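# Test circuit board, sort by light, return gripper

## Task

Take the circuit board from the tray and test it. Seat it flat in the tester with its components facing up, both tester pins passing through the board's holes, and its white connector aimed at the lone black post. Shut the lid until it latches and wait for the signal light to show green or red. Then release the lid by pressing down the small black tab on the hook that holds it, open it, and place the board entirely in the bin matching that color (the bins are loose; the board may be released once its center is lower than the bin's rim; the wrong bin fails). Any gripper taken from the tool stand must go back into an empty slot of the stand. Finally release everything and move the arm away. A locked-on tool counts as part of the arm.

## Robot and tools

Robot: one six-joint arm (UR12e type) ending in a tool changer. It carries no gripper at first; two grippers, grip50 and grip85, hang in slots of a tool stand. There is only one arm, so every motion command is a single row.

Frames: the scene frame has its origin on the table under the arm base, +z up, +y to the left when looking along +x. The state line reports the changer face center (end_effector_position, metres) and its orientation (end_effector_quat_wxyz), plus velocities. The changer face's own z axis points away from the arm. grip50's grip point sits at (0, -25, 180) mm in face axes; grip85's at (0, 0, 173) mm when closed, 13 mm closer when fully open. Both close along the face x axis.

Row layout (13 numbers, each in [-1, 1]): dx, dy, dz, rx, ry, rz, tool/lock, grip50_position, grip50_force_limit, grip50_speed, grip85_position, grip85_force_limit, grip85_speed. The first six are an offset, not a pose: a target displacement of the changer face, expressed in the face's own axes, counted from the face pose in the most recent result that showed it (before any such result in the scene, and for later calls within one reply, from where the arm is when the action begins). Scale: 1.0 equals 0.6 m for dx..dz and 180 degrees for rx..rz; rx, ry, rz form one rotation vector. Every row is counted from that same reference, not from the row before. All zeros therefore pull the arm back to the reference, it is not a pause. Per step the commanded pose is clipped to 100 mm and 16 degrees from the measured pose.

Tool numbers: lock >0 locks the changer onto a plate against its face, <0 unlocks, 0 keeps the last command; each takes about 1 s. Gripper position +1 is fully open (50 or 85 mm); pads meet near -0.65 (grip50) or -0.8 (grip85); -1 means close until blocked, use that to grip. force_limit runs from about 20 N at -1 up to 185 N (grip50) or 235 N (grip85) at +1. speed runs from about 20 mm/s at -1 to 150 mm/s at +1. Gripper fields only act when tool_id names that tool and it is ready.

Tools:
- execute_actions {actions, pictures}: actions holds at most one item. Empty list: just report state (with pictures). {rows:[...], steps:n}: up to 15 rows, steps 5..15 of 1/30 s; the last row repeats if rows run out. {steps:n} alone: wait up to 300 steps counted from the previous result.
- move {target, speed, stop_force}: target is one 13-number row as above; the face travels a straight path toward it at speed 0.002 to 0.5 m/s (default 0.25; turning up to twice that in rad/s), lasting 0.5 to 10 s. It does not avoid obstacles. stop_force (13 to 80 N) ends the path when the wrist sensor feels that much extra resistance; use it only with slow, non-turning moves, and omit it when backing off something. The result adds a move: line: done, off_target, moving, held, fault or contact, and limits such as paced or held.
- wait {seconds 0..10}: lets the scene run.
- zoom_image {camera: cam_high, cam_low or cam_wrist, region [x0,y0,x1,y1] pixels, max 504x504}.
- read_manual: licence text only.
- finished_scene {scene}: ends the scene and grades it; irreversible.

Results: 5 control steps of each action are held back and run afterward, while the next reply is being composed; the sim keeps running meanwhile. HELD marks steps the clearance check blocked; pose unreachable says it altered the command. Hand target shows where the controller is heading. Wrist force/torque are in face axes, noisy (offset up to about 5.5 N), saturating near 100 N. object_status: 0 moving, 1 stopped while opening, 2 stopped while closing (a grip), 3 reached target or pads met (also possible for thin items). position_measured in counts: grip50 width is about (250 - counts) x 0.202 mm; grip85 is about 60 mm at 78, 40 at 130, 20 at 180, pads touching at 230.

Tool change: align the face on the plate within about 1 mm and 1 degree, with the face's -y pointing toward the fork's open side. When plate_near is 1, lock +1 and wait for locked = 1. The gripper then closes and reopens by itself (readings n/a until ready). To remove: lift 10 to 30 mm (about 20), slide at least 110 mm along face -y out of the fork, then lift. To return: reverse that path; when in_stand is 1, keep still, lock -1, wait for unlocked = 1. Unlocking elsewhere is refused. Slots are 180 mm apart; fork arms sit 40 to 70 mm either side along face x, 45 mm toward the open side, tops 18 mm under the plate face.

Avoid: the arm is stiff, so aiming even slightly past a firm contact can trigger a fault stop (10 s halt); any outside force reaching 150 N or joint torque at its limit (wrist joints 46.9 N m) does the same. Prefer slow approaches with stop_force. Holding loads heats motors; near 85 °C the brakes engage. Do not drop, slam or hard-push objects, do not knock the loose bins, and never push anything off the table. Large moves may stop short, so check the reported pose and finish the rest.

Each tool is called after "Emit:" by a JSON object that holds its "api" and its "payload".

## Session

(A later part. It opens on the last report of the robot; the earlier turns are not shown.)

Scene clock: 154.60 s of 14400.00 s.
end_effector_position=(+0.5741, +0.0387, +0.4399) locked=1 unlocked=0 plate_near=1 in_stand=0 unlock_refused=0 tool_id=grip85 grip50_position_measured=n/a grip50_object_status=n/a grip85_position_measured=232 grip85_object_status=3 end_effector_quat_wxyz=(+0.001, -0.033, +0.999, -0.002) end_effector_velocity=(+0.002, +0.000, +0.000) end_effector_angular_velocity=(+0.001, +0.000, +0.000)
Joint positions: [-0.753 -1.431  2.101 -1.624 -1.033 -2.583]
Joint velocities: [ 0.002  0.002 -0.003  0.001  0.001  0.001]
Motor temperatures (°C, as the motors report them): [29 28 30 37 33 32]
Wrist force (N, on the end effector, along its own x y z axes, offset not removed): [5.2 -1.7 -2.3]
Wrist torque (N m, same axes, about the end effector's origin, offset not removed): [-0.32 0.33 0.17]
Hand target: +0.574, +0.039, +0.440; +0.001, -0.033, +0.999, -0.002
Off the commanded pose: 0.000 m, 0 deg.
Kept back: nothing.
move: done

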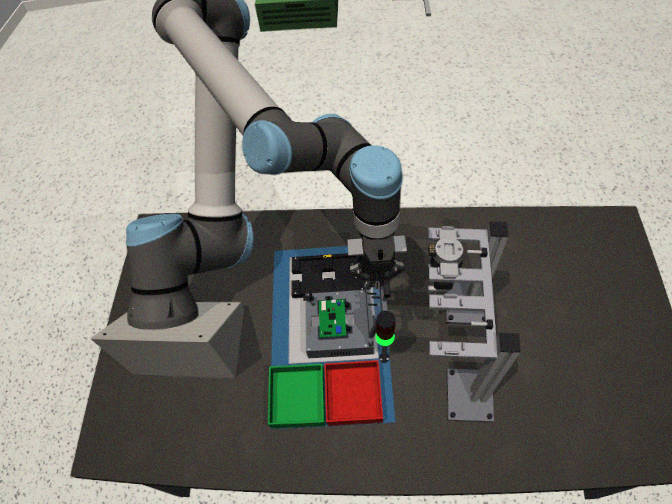

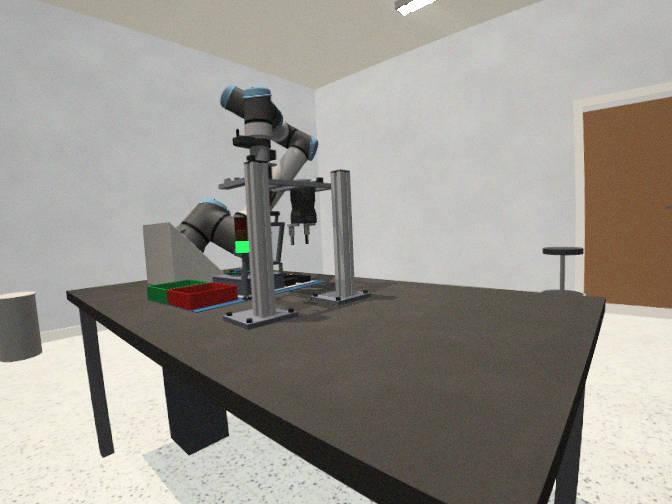

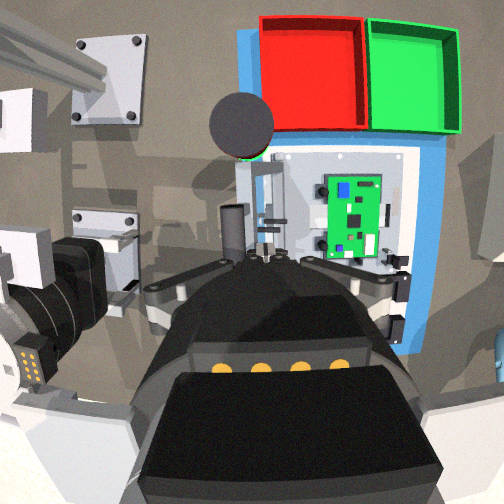

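Emit:
{"api": "move", "payload": {"target": [0.2018,0,0,0,0,0,0,0,0,0,-1,-0.5,0], "speed": 0.1}}

Emit:
{"api": "move", "payload": {"target": [0,0,0.2333,0,0,0,0,0,0,0,1,-0.5,0.5], "speed": 0.1}}

Emit:
{"api": "move", "payload": {"target": [0,0,0.09,0,0,0,0,0,0,0,1,-0.5,0.5], "speed": 0.015, "stop_force": 20}}

Scene clock: 156.50 s of 14400.00 s.
end_effector_position=(+0.4535, +0.0307, +0.4396) locked=1 unlocked=0 plate_near=1 in_stand=0 unlock_refused=0 tool_id=grip85 grip50_position_measured=n/a grip50_object_status=n/a grip85_position_measured=232 grip85_object_status=3 end_effector_quat_wxyz=(+0.001, -0.033, +0.999, -0.001) end_effector_velocity=(-0.002, -0.000, +0.000) end_effector_angular_velocity=(-0.000, -0.000, -0.001)
Joint positions: [-0.916 -1.586  2.267 -1.567 -1.132 -2.731]
Joint velocities: [-0.003 -0.003  0.002  0.001 -0.002 -0.002]
Motor temperatures (°C, as the motors report them): [29 28 30 37 33 32]
Wrist force (N, on the end effector, along its own x y z axes, offset not removed): [0.0 -1.3 1.2]
Wrist torque (N m, same axes, about the end effector's origin, offset not removed): [-0.24 0.30 0.18]
Hand target: +0.453, +0.031, +0.440; +0.001, -0.033, +0.999, -0.001
Off the commanded pose: 0.000 m, 0 deg.
Kept back: nothing.
move: done

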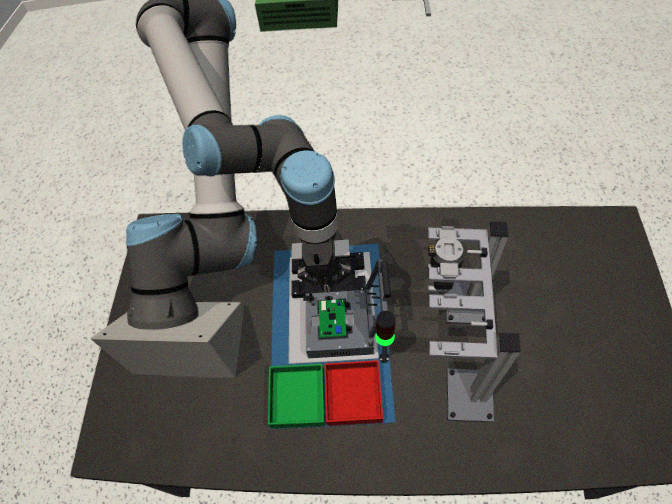

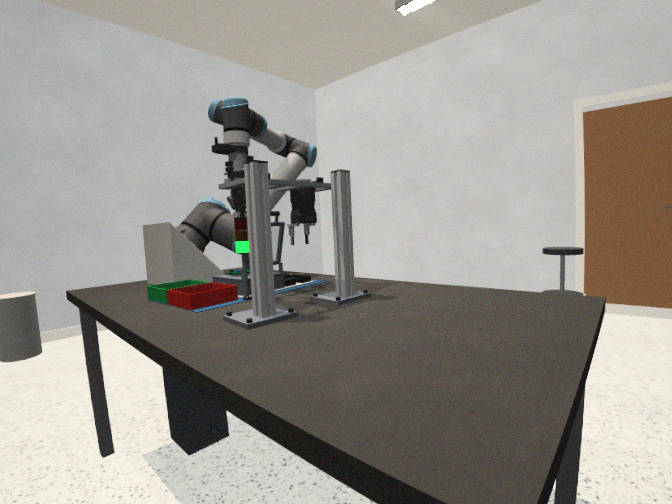

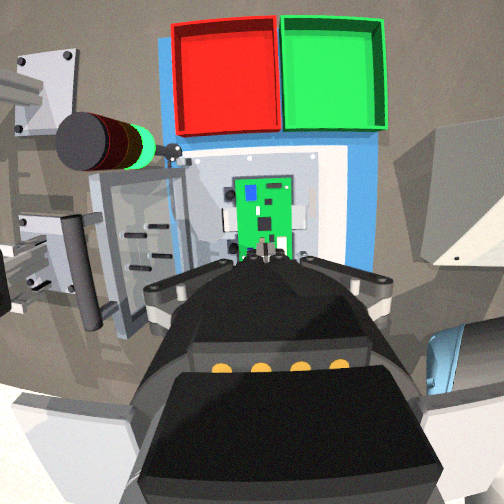

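Scene clock: 158.37 s of 14400.00 s.
end_effector_position=(+0.4538, +0.0304, +0.2998) locked=1 unlocked=0 plate_near=1 in_stand=0 unlock_refused=0 tool_id=grip85 grip50_position_measured=n/a grip50_object_status=n/a grip85_position_measured=3 grip85_object_status=3 end_effector_quat_wxyz=(+0.001, -0.033, +0.999, -0.002) end_effector_velocity=(+0.000, -0.000, -0.002) end_effector_angular_velocity=(-0.000, -0.000, -0.000)
Joint positions: [-0.787 -1.506  2.446 -1.879 -1.053 -2.616]
Joint velocities: [ 0.002  0.002  0.002 -0.005  0.001  0.002]
Motor temperatures (°C, as the motors report them): [29 28 30 37 33 32]
Wrist force (N, on the end effector, along its own x y z axes, offset not removed): [-4.5 -0.1 1.6]
Wrist torque (N m, same axes, about the end effector's origin, offset not removed): [-0.10 0.44 0.24]
Hand target: +0.454, +0.030, +0.300; +0.001, -0.033, +0.999, -0.002
Off the commanded pose: 0.000 m, 0 deg.
Kept back: nothing.
move: done

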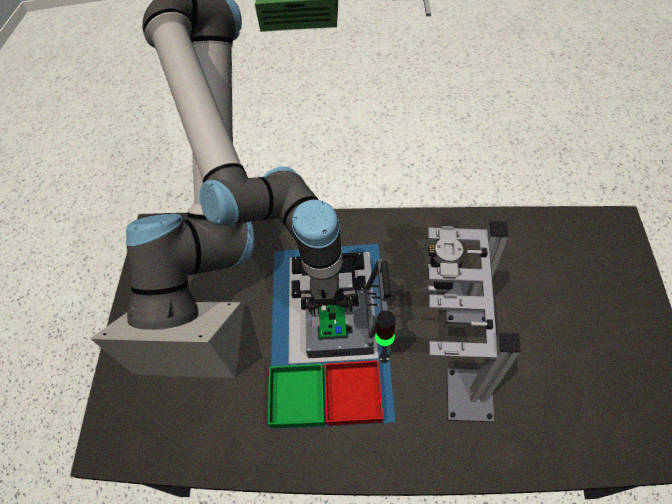

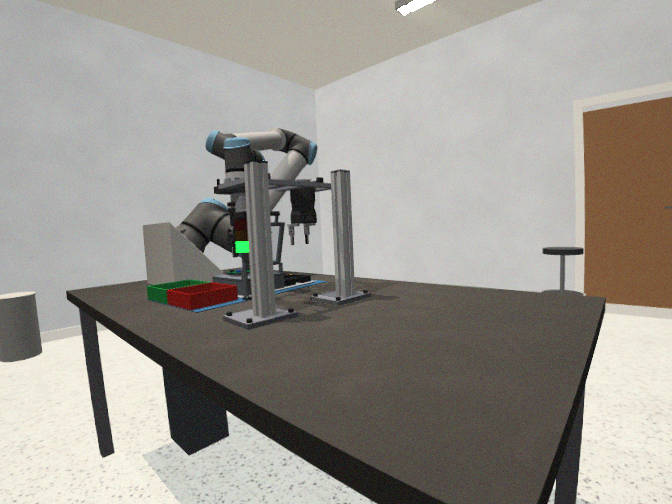

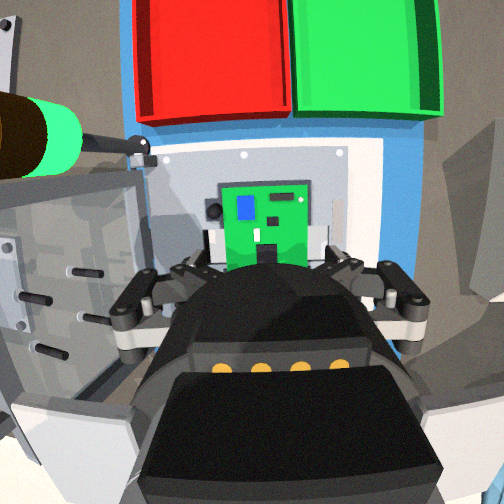

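Scene clock: 162.23 s of 14400.00 s.
end_effector_position=(+0.4539, +0.0304, +0.2460) locked=1 unlocked=0 plate_near=1 in_stand=0 unlock_refused=0 tool_id=grip85 grip50_position_measured=n/a grip50_object_status=n/a grip85_position_measured=3 grip85_object_status=3 end_effector_quat_wxyz=(+0.001, -0.033, +0.999, -0.002) end_effector_velocity=(-0.000, +0.000, -0.002) end_effector_angular_velocity=(+0.000, +0.000, -0.001)
Joint positions: [-0.728 -1.442  2.502 -2.026 -1.019 -2.56 ]
Joint velocities: [ 0.002  0.003  0.002 -0.005  0.001  0.003]
Motor temperatures (°C, as the motors report them): [29 28 30 37 33 32]
Wrist force (N, on the end effector, along its own x y z axes, offset not removed): [0.9 0.5 -1.5]
Wrist torque (N m, same axes, about the end effector's origin, offset not removed): [-0.10 -0.11 0.23]
Hand target: +0.454, +0.030, +0.246; +0.001, -0.033, +0.999, -0.002
Off the commanded pose: 0.000 m, 0 deg.
Kept back: nothing.
move: done

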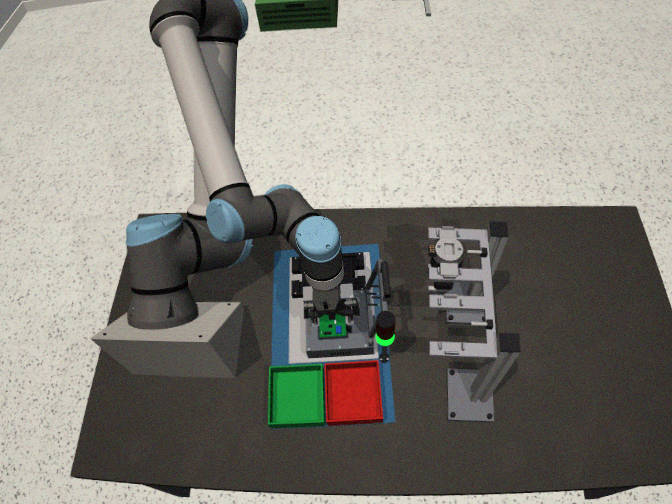

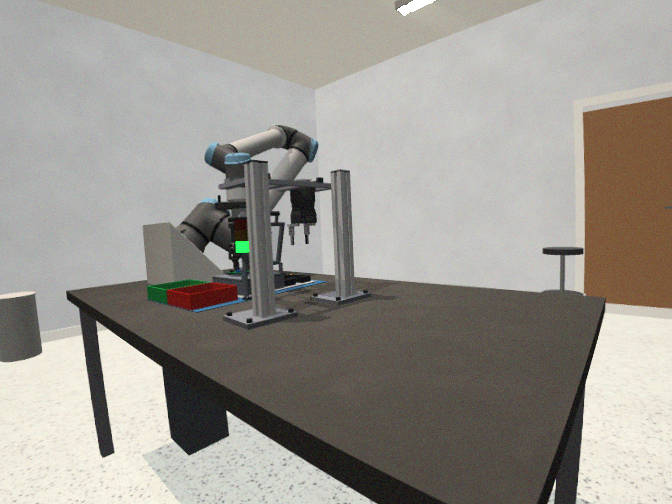

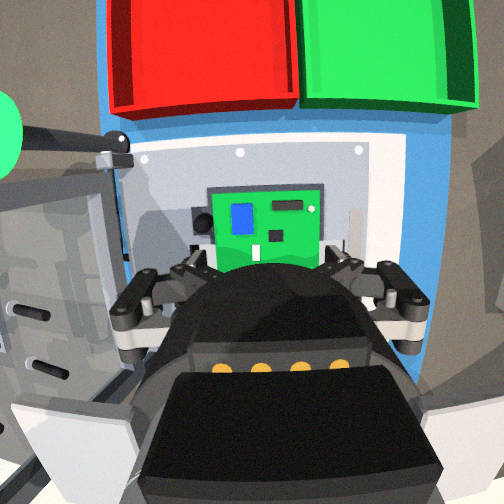

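Emit:
{"api": "move", "payload": {"target": [0,0,0,0,0,0,0,0,0,0,-1,-0.5,-0.5]}}

Emit:
{"api": "move", "payload": {"target": [0,0,-0.05,0,0,0,0,0,0,0,-1,-0.5,-0.5], "speed": 0.015}}

Scene clock: 163.17 s of 14400.00 s.
end_effector_position=(+0.4538, +0.0304, +0.2459) locked=1 unlocked=0 plate_near=1 in_stand=0 unlock_refused=0 tool_id=grip85 grip50_position_measured=n/a grip50_object_status=n/a grip85_position_measured=50 grip85_object_status=2 end_effector_quat_wxyz=(+0.001, -0.033, +0.999, -0.001) end_effector_velocity=(+0.000, -0.000, +0.000) end_effector_angular_velocity=(-0.001, +0.000, -0.000)
Joint positions: [-0.728 -1.442  2.502 -2.026 -1.019 -2.56 ]
Joint velocities: [-0.    -0.    -0.     0.    -0.001  0.   ]
Motor temperatures (°C, as the motors report them): [29 28 30 37 33 32]
Wrist force (N, on the end effector, along its own x y z axes, offset not removed): [26.4 -3.0 -20.9]
Wrist torque (N m, same axes, about the end effector's origin, offset not removed): [-1.00 6.21 0.33]
Hand target: +0.454, +0.030, +0.246; +0.001, -0.033, +0.999, -0.002
Off the commanded pose: 0.000 m, 0 deg.
Kept back: nothing.
move: done

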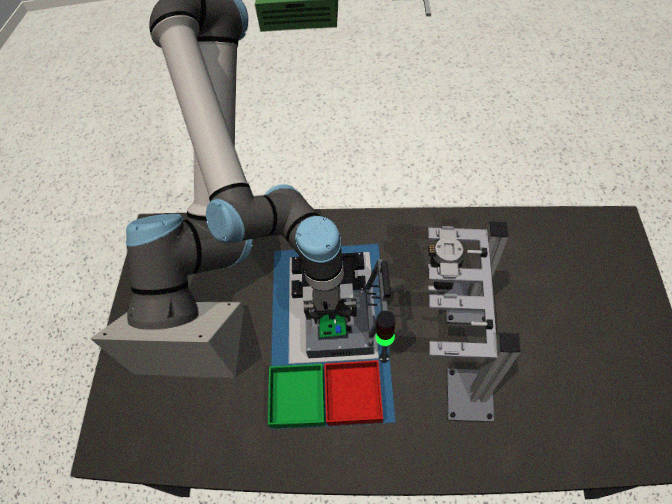

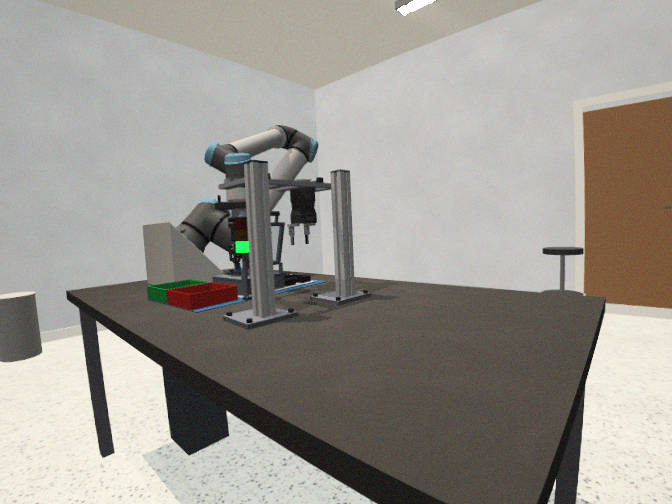

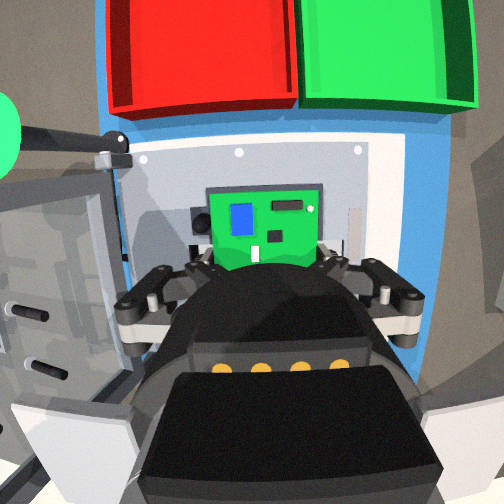

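Scene clock: 165.43 s of 14400.00 s.
end_effector_position=(+0.4537, +0.0304, +0.2757) locked=1 unlocked=0 plate_near=1 in_stand=0 unlock_refused=0 tool_id=grip85 grip50_position_measured=n/a grip50_object_status=n/a grip85_position_measured=50 grip85_object_status=2 end_effector_quat_wxyz=(+0.001, -0.033, +0.999, -0.001) end_effector_velocity=(-0.000, -0.000, +0.002) end_effector_angular_velocity=(-0.000, +0.001, +0.001)
Joint positions: [-0.762 -1.48   2.472 -1.942 -1.038 -2.592]
Joint velocities: [-0.002 -0.002 -0.002  0.006 -0.002 -0.003]
Motor temperatures (°C, as the motors report them): [29 28 30 37 33 32]
Wrist force (N, on the end effector, along its own x y z axes, offset not removed): [0.7 -0.5 -1.0]
Wrist torque (N m, same axes, about the end effector's origin, offset not removed): [-0.13 -0.11 -0.03]
Hand target: +0.454, +0.030, +0.276; +0.001, -0.033, +0.999, -0.001
Off the commanded pose: 0.000 m, 0 deg.
Kept back: nothing.
move: done

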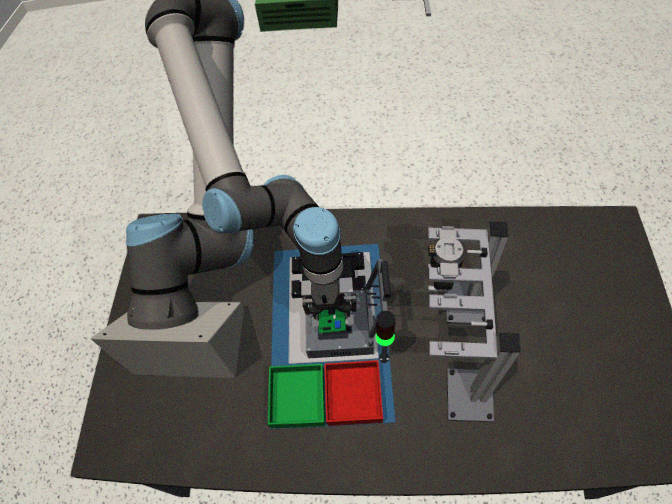

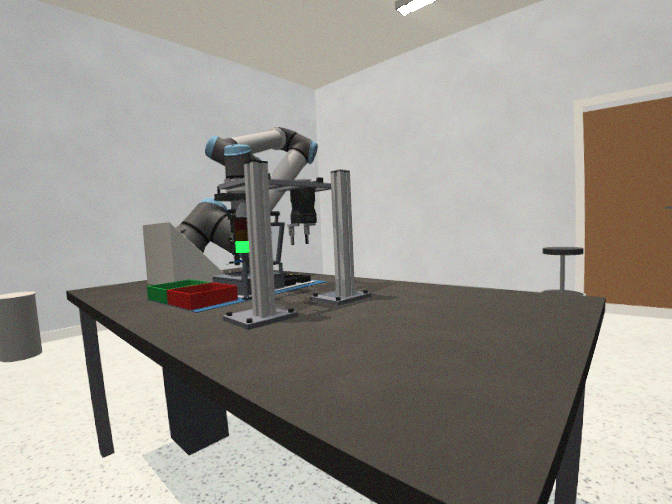

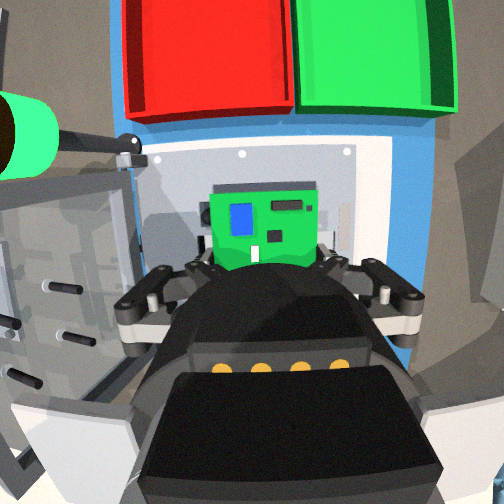

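Emit:
{"api": "move", "payload": {"target": [0.142,-0.33,-0.03,0,0,0,0,0,0,0,-1,-0.5,-0.5], "speed": 0.1}}

Scene clock: 168.30 s of 14400.00 s.
end_effector_position=(+0.3821, -0.1724, +0.2940) locked=1 unlocked=0 plate_near=1 in_stand=0 unlock_refused=0 tool_id=grip85 grip50_position_measured=n/a grip50_object_status=n/a grip85_position_measured=50 grip85_object_status=2 end_effector_quat_wxyz=(+0.001, -0.033, +0.999, -0.001) end_effector_velocity=(-0.001, -0.002, +0.000) end_effector_angular_velocity=(-0.001, +0.001, +0.001)
Joint positions: [-1.074 -1.152  2.446 -2.13  -1.235 -2.86 ]
Joint velocities: [-0.002  0.003 -0.001 -0.002 -0.003 -0.003]
Motor temperatures (°C, as the motors report them): [29 28 30 37 33 32]
Wrist force (N, on the end effector, along its own x y z axes, offset not removed): [0.2 2.8 0.6]
Wrist torque (N m, same axes, about the end effector's origin, offset not removed): [0.11 0.14 0.15]
Hand target: +0.382, -0.173, +0.294; +0.001, -0.033, +0.999, -0.001
Off the commanded pose: 0.001 m, 0 deg.
Kept back: nothing.
move: done

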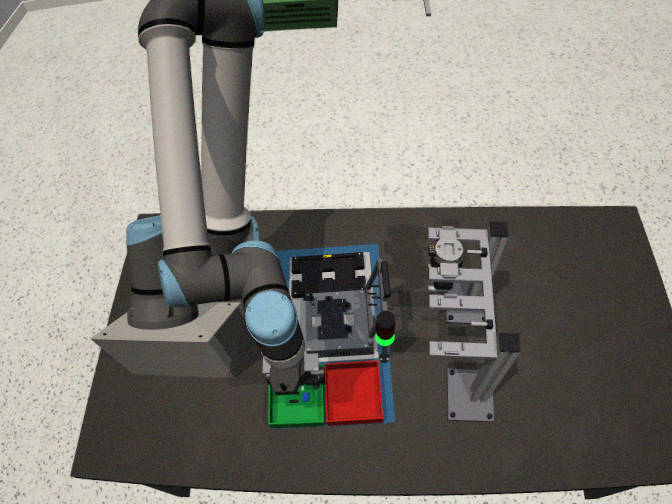

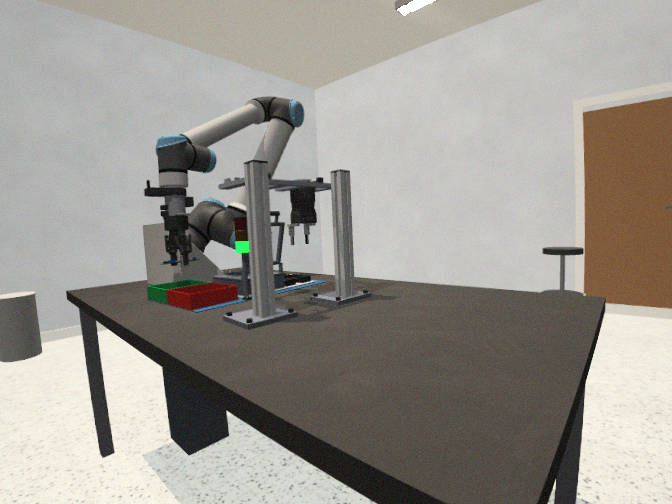

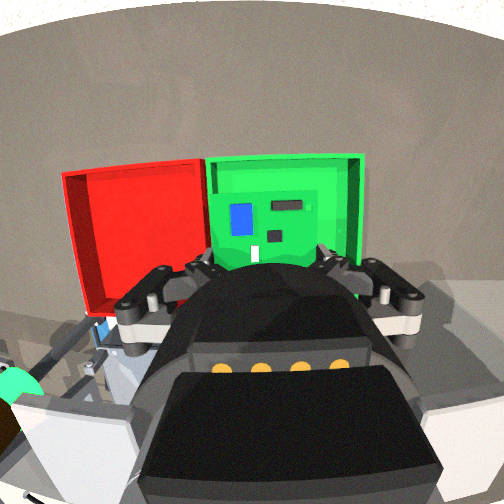

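Emit:
{"api": "move", "payload": {"target": [0.028,0,0.075,0,0,0,0,0,0,0,-1,-0.5,-0.5], "speed": 0.04}}

Scene clock: 170.13 s of 14400.00 s.
end_effector_position=(+0.3655, -0.1735, +0.2491) locked=1 unlocked=0 plate_near=1 in_stand=0 unlock_refused=0 tool_id=grip85 grip50_position_measured=n/a grip50_object_status=n/a grip85_position_measured=50 grip85_object_status=2 end_effector_quat_wxyz=(+0.001, -0.033, +0.999, -0.001) end_effector_velocity=(-0.001, +0.000, -0.002) end_effector_angular_velocity=(+0.000, -0.001, -0.001)
Joint positions: [-1.075 -1.089  2.509 -2.256 -1.235 -2.861]
Joint velocities: [-0.     0.003  0.002 -0.005  0.001  0.001]
Motor temperatures (°C, as the motors report them): [29 28 30 37 33 32]
Wrist force (N, on the end effector, along its own x y z axes, offset not removed): [0.5 1.2 -0.5]
Wrist torque (N m, same axes, about the end effector's origin, offset not removed): [0.05 0.03 0.11]
Hand target: +0.365, -0.174, +0.249; +0.001, -0.033, +0.999, -0.001
Off the commanded pose: 0.000 m, 0 deg.
Kept back: nothing.
move: done

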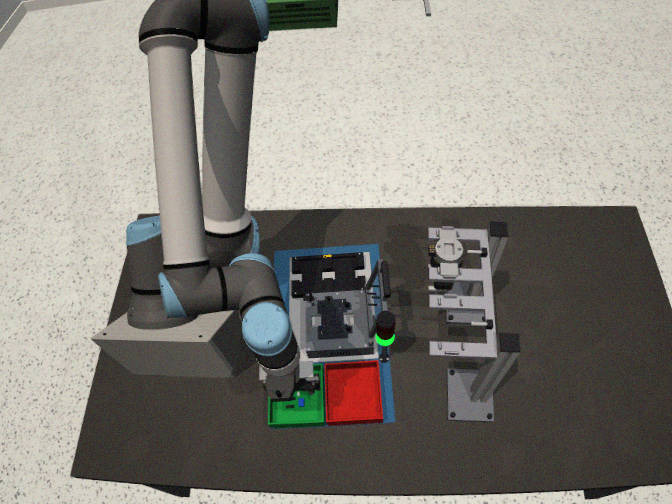

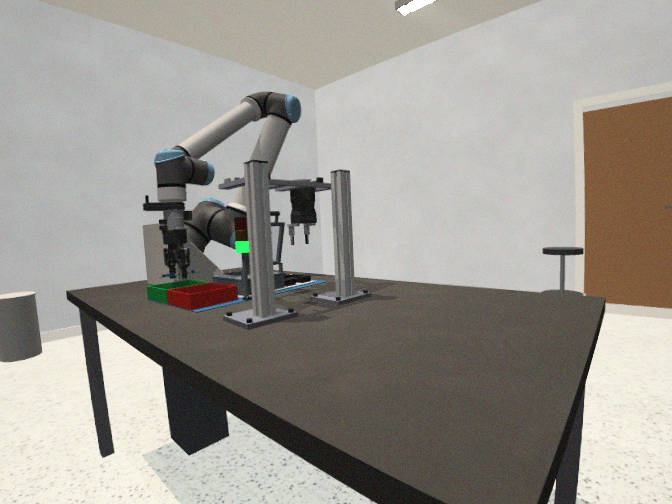

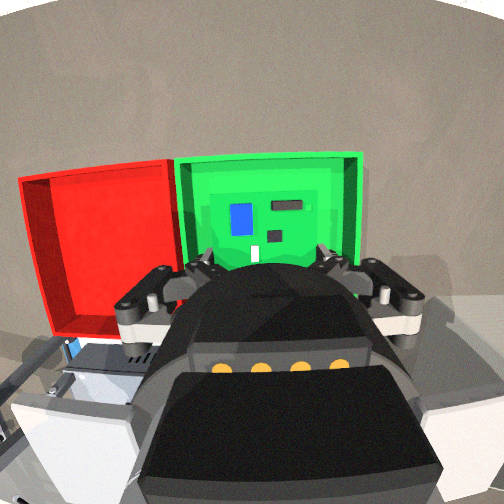

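Emit:
{"api": "move", "payload": {"target": [0,0,0.08,0,0,0,0,0,0,0,-1,-0.5,-0.5], "speed": 0.03, "stop_force": 20}}

Scene clock: 172.30 s of 14400.00 s.
end_effector_position=(+0.3656, -0.1736, +0.2013) locked=1 unlocked=0 plate_near=1 in_stand=0 unlock_refused=0 tool_id=grip85 grip50_position_measured=n/a grip50_object_status=n/a grip85_position_measured=50 grip85_object_status=2 end_effector_quat_wxyz=(+0.001, -0.033, +0.999, -0.001) end_effector_velocity=(-0.000, +0.000, -0.002) end_effector_angular_velocity=(-0.000, +0.001, -0.001)
Joint positions: [-1.038 -0.998  2.546 -2.393 -1.211 -2.832]
Joint velocities: [ 0.002  0.004  0.001 -0.005 -0.     0.002]
Motor temperatures (°C, as the motors report them): [29 28 30 37 33 32]
Wrist force (N, on the end effector, along its own x y z axes, offset not removed): [-0.1 -3.0 0.8]
Wrist torque (N m, same axes, about the end effector's origin, offset not removed): [-0.24 0.03 0.07]
Hand target: +0.366, -0.174, +0.201; +0.001, -0.033, +0.999, -0.001
Off the commanded pose: 0.000 m, 0 deg.
Kept back: nothing.
move: done

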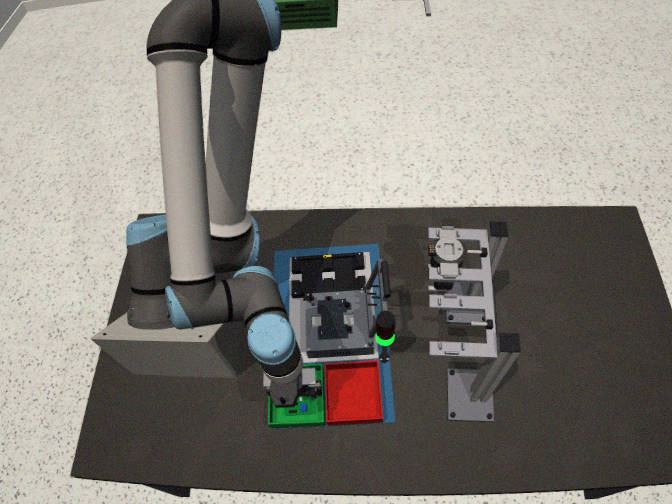

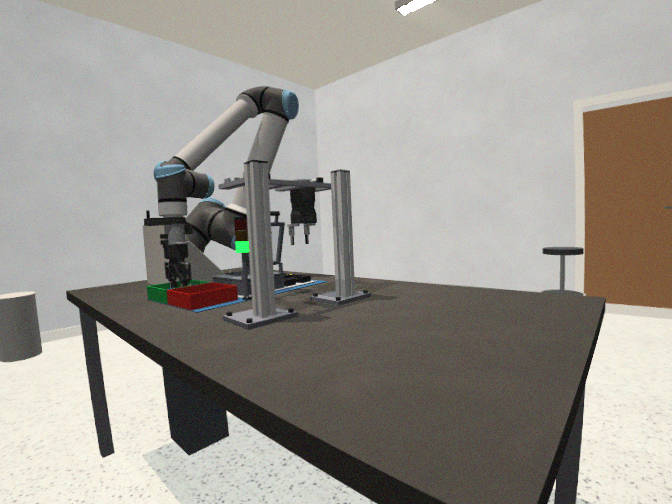

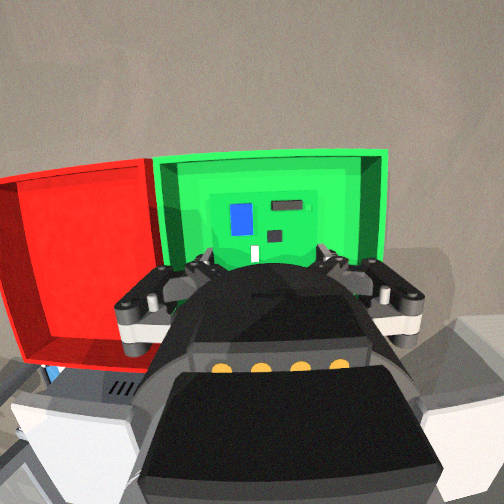

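Emit:
{"api": "move", "payload": {"target": [0,0,0,0,0,0,0,0,0,0,0.8,-0.5,-0.5]}}

Emit:
{"api": "move", "payload": {"target": [0,0,-0.498,0,0,0,0,0,0,0,0.8,-0.5,-0.5], "speed": 0.15}}

Scene clock: 173.23 s of 14400.00 s.
end_effector_position=(+0.3656, -0.1735, +0.2012) locked=1 unlocked=0 plate_near=1 in_stand=0 unlock_refused=0 tool_id=grip85 grip50_position_measured=n/a grip50_object_status=n/a grip85_position_measured=28 grip85_object_status=3 end_effector_quat_wxyz=(+0.001, -0.033, +0.999, -0.001) end_effector_velocity=(+0.000, +0.000, +0.000) end_effector_angular_velocity=(+0.000, -0.000, -0.001)
Joint positions: [-1.038 -0.998  2.546 -2.393 -1.211 -2.832]
Joint velocities: [-0.    -0.     0.    -0.     0.     0.001]
Motor temperatures (°C, as the motors report them): [29 28 30 37 33 32]
Wrist force (N, on the end effector, along its own x y z axes, offset not removed): [-2.5 -5.1 -1.6]
Wrist torque (N m, same axes, about the end effector's origin, offset not removed): [-0.50 0.18 0.12]
Hand target: +0.366, -0.174, +0.201; +0.001, -0.033, +0.999, -0.001
Off the commanded pose: 0.000 m, 0 deg.
Kept back: nothing.
move: done

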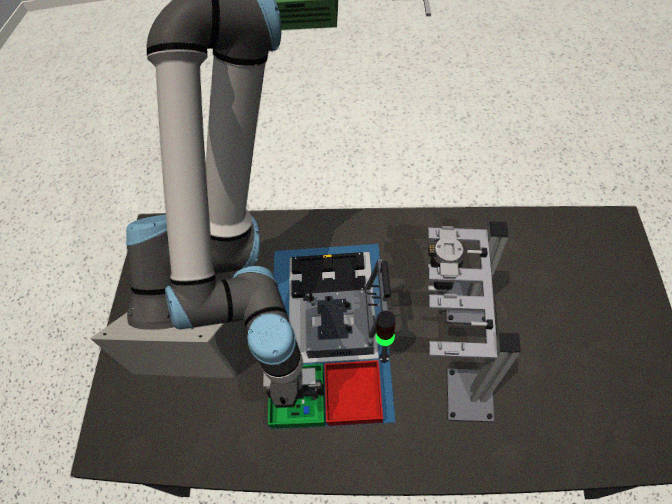

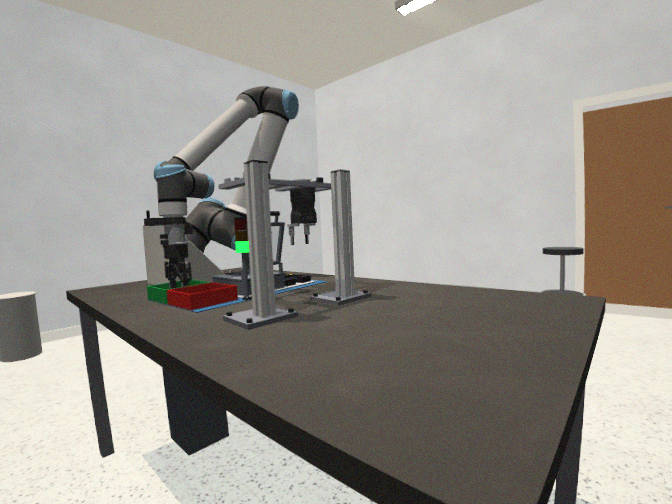

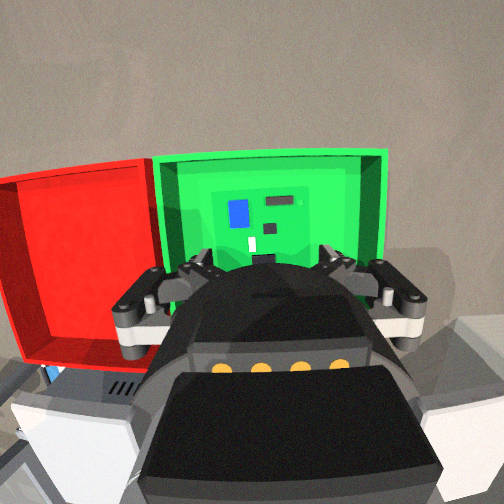

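Scene clock: 175.73 s of 14400.00 s.
end_effector_position=(+0.3649, -0.1732, +0.4997) locked=1 unlocked=0 plate_near=1 in_stand=0 unlock_refused=0 tool_id=grip85 grip50_position_measured=n/a grip50_object_status=n/a grip85_position_measured=28 grip85_object_status=3 end_effector_quat_wxyz=(+0.001, -0.033, +0.999, -0.001) end_effector_velocity=(-0.000, -0.000, +0.002) end_effector_angular_velocity=(-0.000, +0.001, -0.000)
Joint positions: [-1.211 -1.328  2.204 -1.682 -1.328 -2.964]
Joint velocities: [-0.001 -0.    -0.003  0.003 -0.001 -0.   ]
Motor temperatures (°C, as the motors report them): [29 28 30 37 33 32]
Wrist force (N, on the end effector, along its own x y z axes, offset not removed): [-1.2 3.1 3.2]
Wrist torque (N m, same axes, about the end effector's origin, offset not removed): [0.11 0.15 0.37]
Hand target: +0.365, -0.173, +0.500; +0.001, -0.033, +0.999, -0.001
Off the commanded pose: 0.001 m, 0 deg.
Kept back: nothing.
move: done

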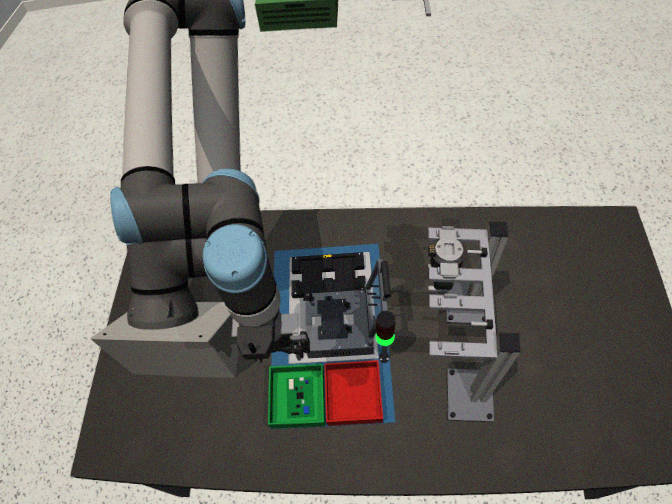

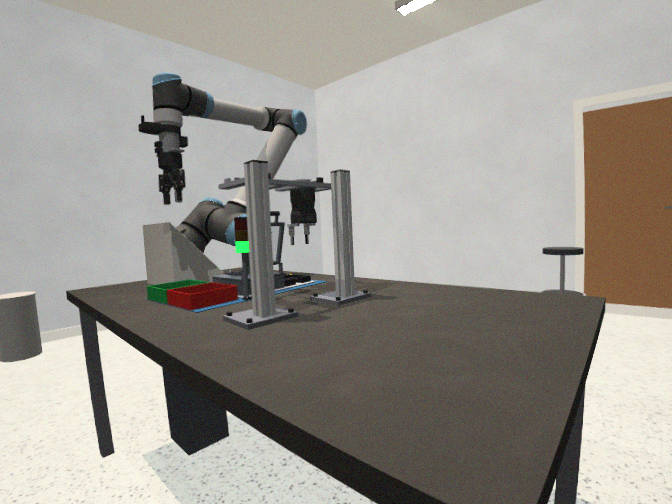

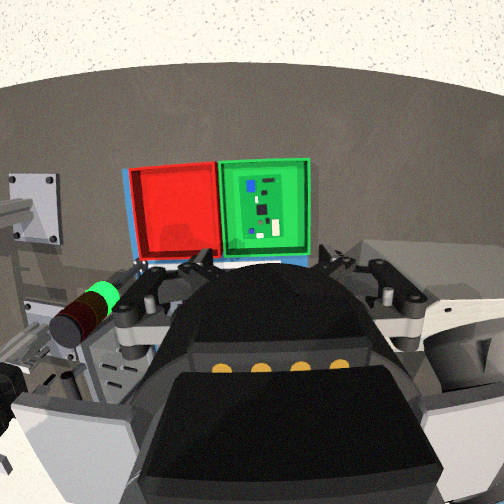

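Emit:
{"api": "move", "payload": {"target": [-0.4452,0.0862,0,0,0,0.541,0,0,0,0,-1,-0.5,0], "speed": 0.25}}

Emit:
{"api": "move", "payload": {"target": [0,0,0.2,0,0,0,0,0,0,0,-1,-0.5,0], "speed": 0.08, "stop_force": 25}}

Scene clock: 179.83 s of 14400.00 s.
end_effector_position=(+0.6277, -0.1039, +0.5002) locked=1 unlocked=0 plate_near=1 in_stand=0 unlock_refused=0 tool_id=grip85 grip50_position_measured=n/a grip50_object_status=n/a grip85_position_measured=231 grip85_object_status=3 end_effector_quat_wxyz=(+0.002, +0.729, +0.685, -0.000) end_effector_velocity=(+0.001, +0.000, +0.000) end_effector_angular_velocity=(-0.001, +0.000, -0.011)
Joint positions: [-0.838 -1.188  1.898 -1.625 -1.083 -0.963]
Joint velocities: [ 0.002  0.001 -0.002 -0.001  0.     0.013]
Motor temperatures (°C, as the motors report them): [29 28 30 37 33 32]
Wrist force (N, on the end effector, along its own x y z axes, offset not removed): [3.5 0.6 1.3]
Wrist torque (N m, same axes, about the end effector's origin, offset not removed): [0.06 -0.32 0.17]
Hand target: +0.628, -0.104, +0.500; +0.002, +0.729, +0.685, -0.000
Off the commanded pose: 0.000 m, 0 deg.
Kept back: nothing.
move: done

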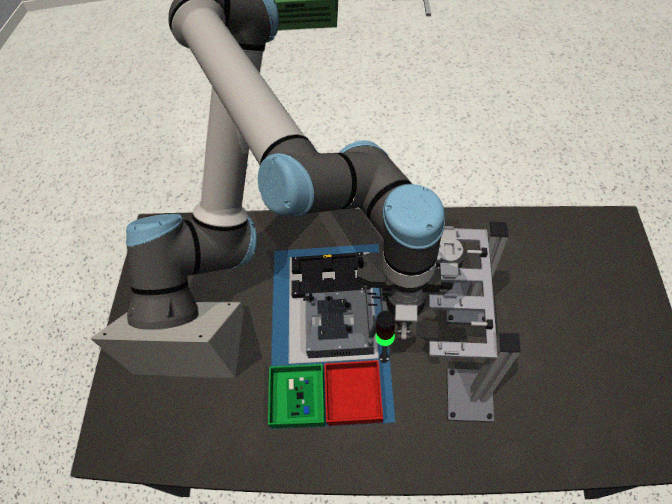

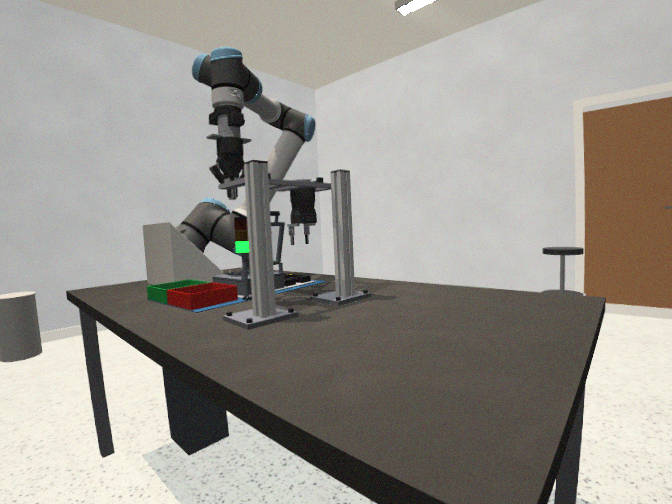

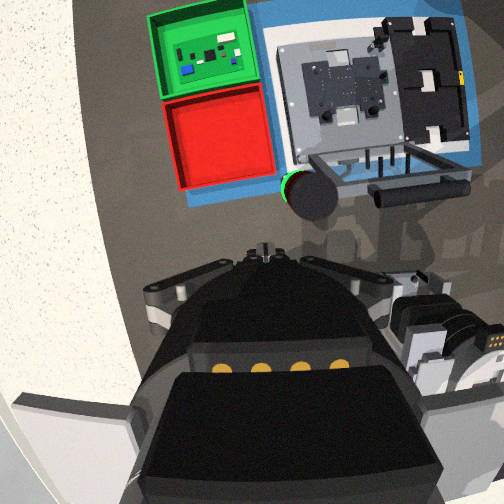

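Scene clock: 181.73 s of 14400.00 s.
end_effector_position=(+0.6279, -0.1041, +0.3804) locked=1 unlocked=0 plate_near=1 in_stand=0 unlock_refused=0 tool_id=grip85 grip50_position_measured=n/a grip50_object_status=n/a grip85_position_measured=231 grip85_object_status=3 end_effector_quat_wxyz=(+0.002, +0.729, +0.685, -0.000) end_effector_velocity=(+0.000, +0.000, -0.002) end_effector_angular_velocity=(+0.001, -0.000, -0.002)
Joint positions: [-0.758 -1.139  2.039 -1.852 -1.036 -0.89 ]
Joint velocities: [ 0.002  0.001  0.002 -0.004  0.002  0.003]
Motor temperatures (°C, as the motors report them): [29 28 30 37 33 32]
Wrist force (N, on the end effector, along its own x y z axes, offset not removed): [-3.1 -3.6 0.5]
Wrist torque (N m, same axes, about the end effector's origin, offset not removed): [-0.29 0.22 0.12]
Hand target: +0.628, -0.104, +0.380; +0.002, +0.729, +0.685, -0.000
Off the commanded pose: 0.000 m, 0 deg.
Kept back: nothing.
move: done

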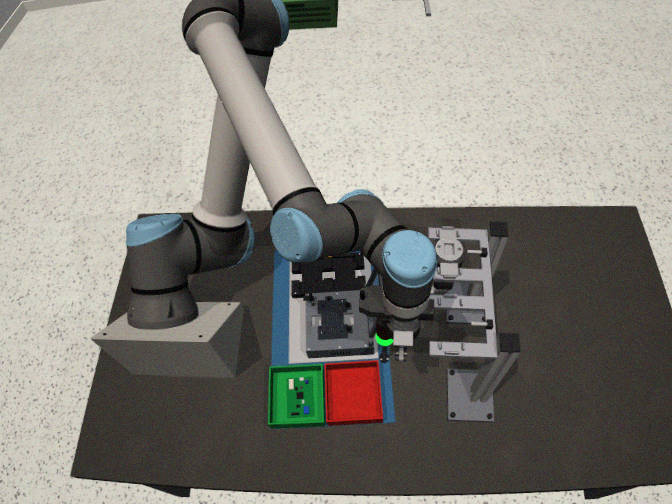

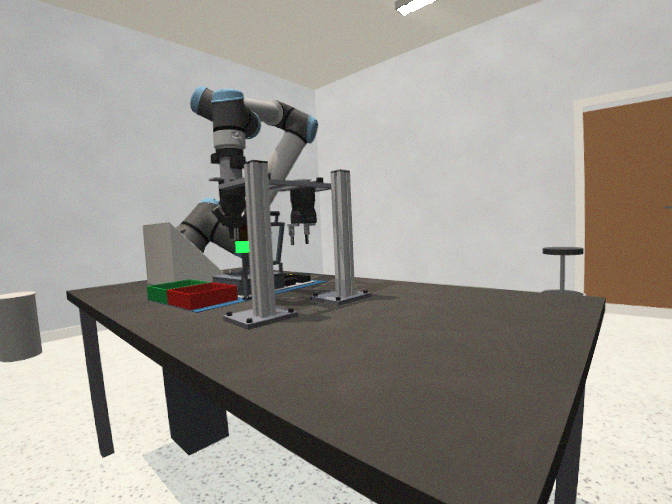

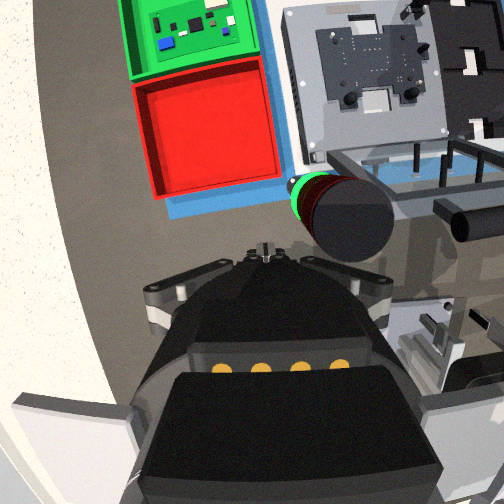

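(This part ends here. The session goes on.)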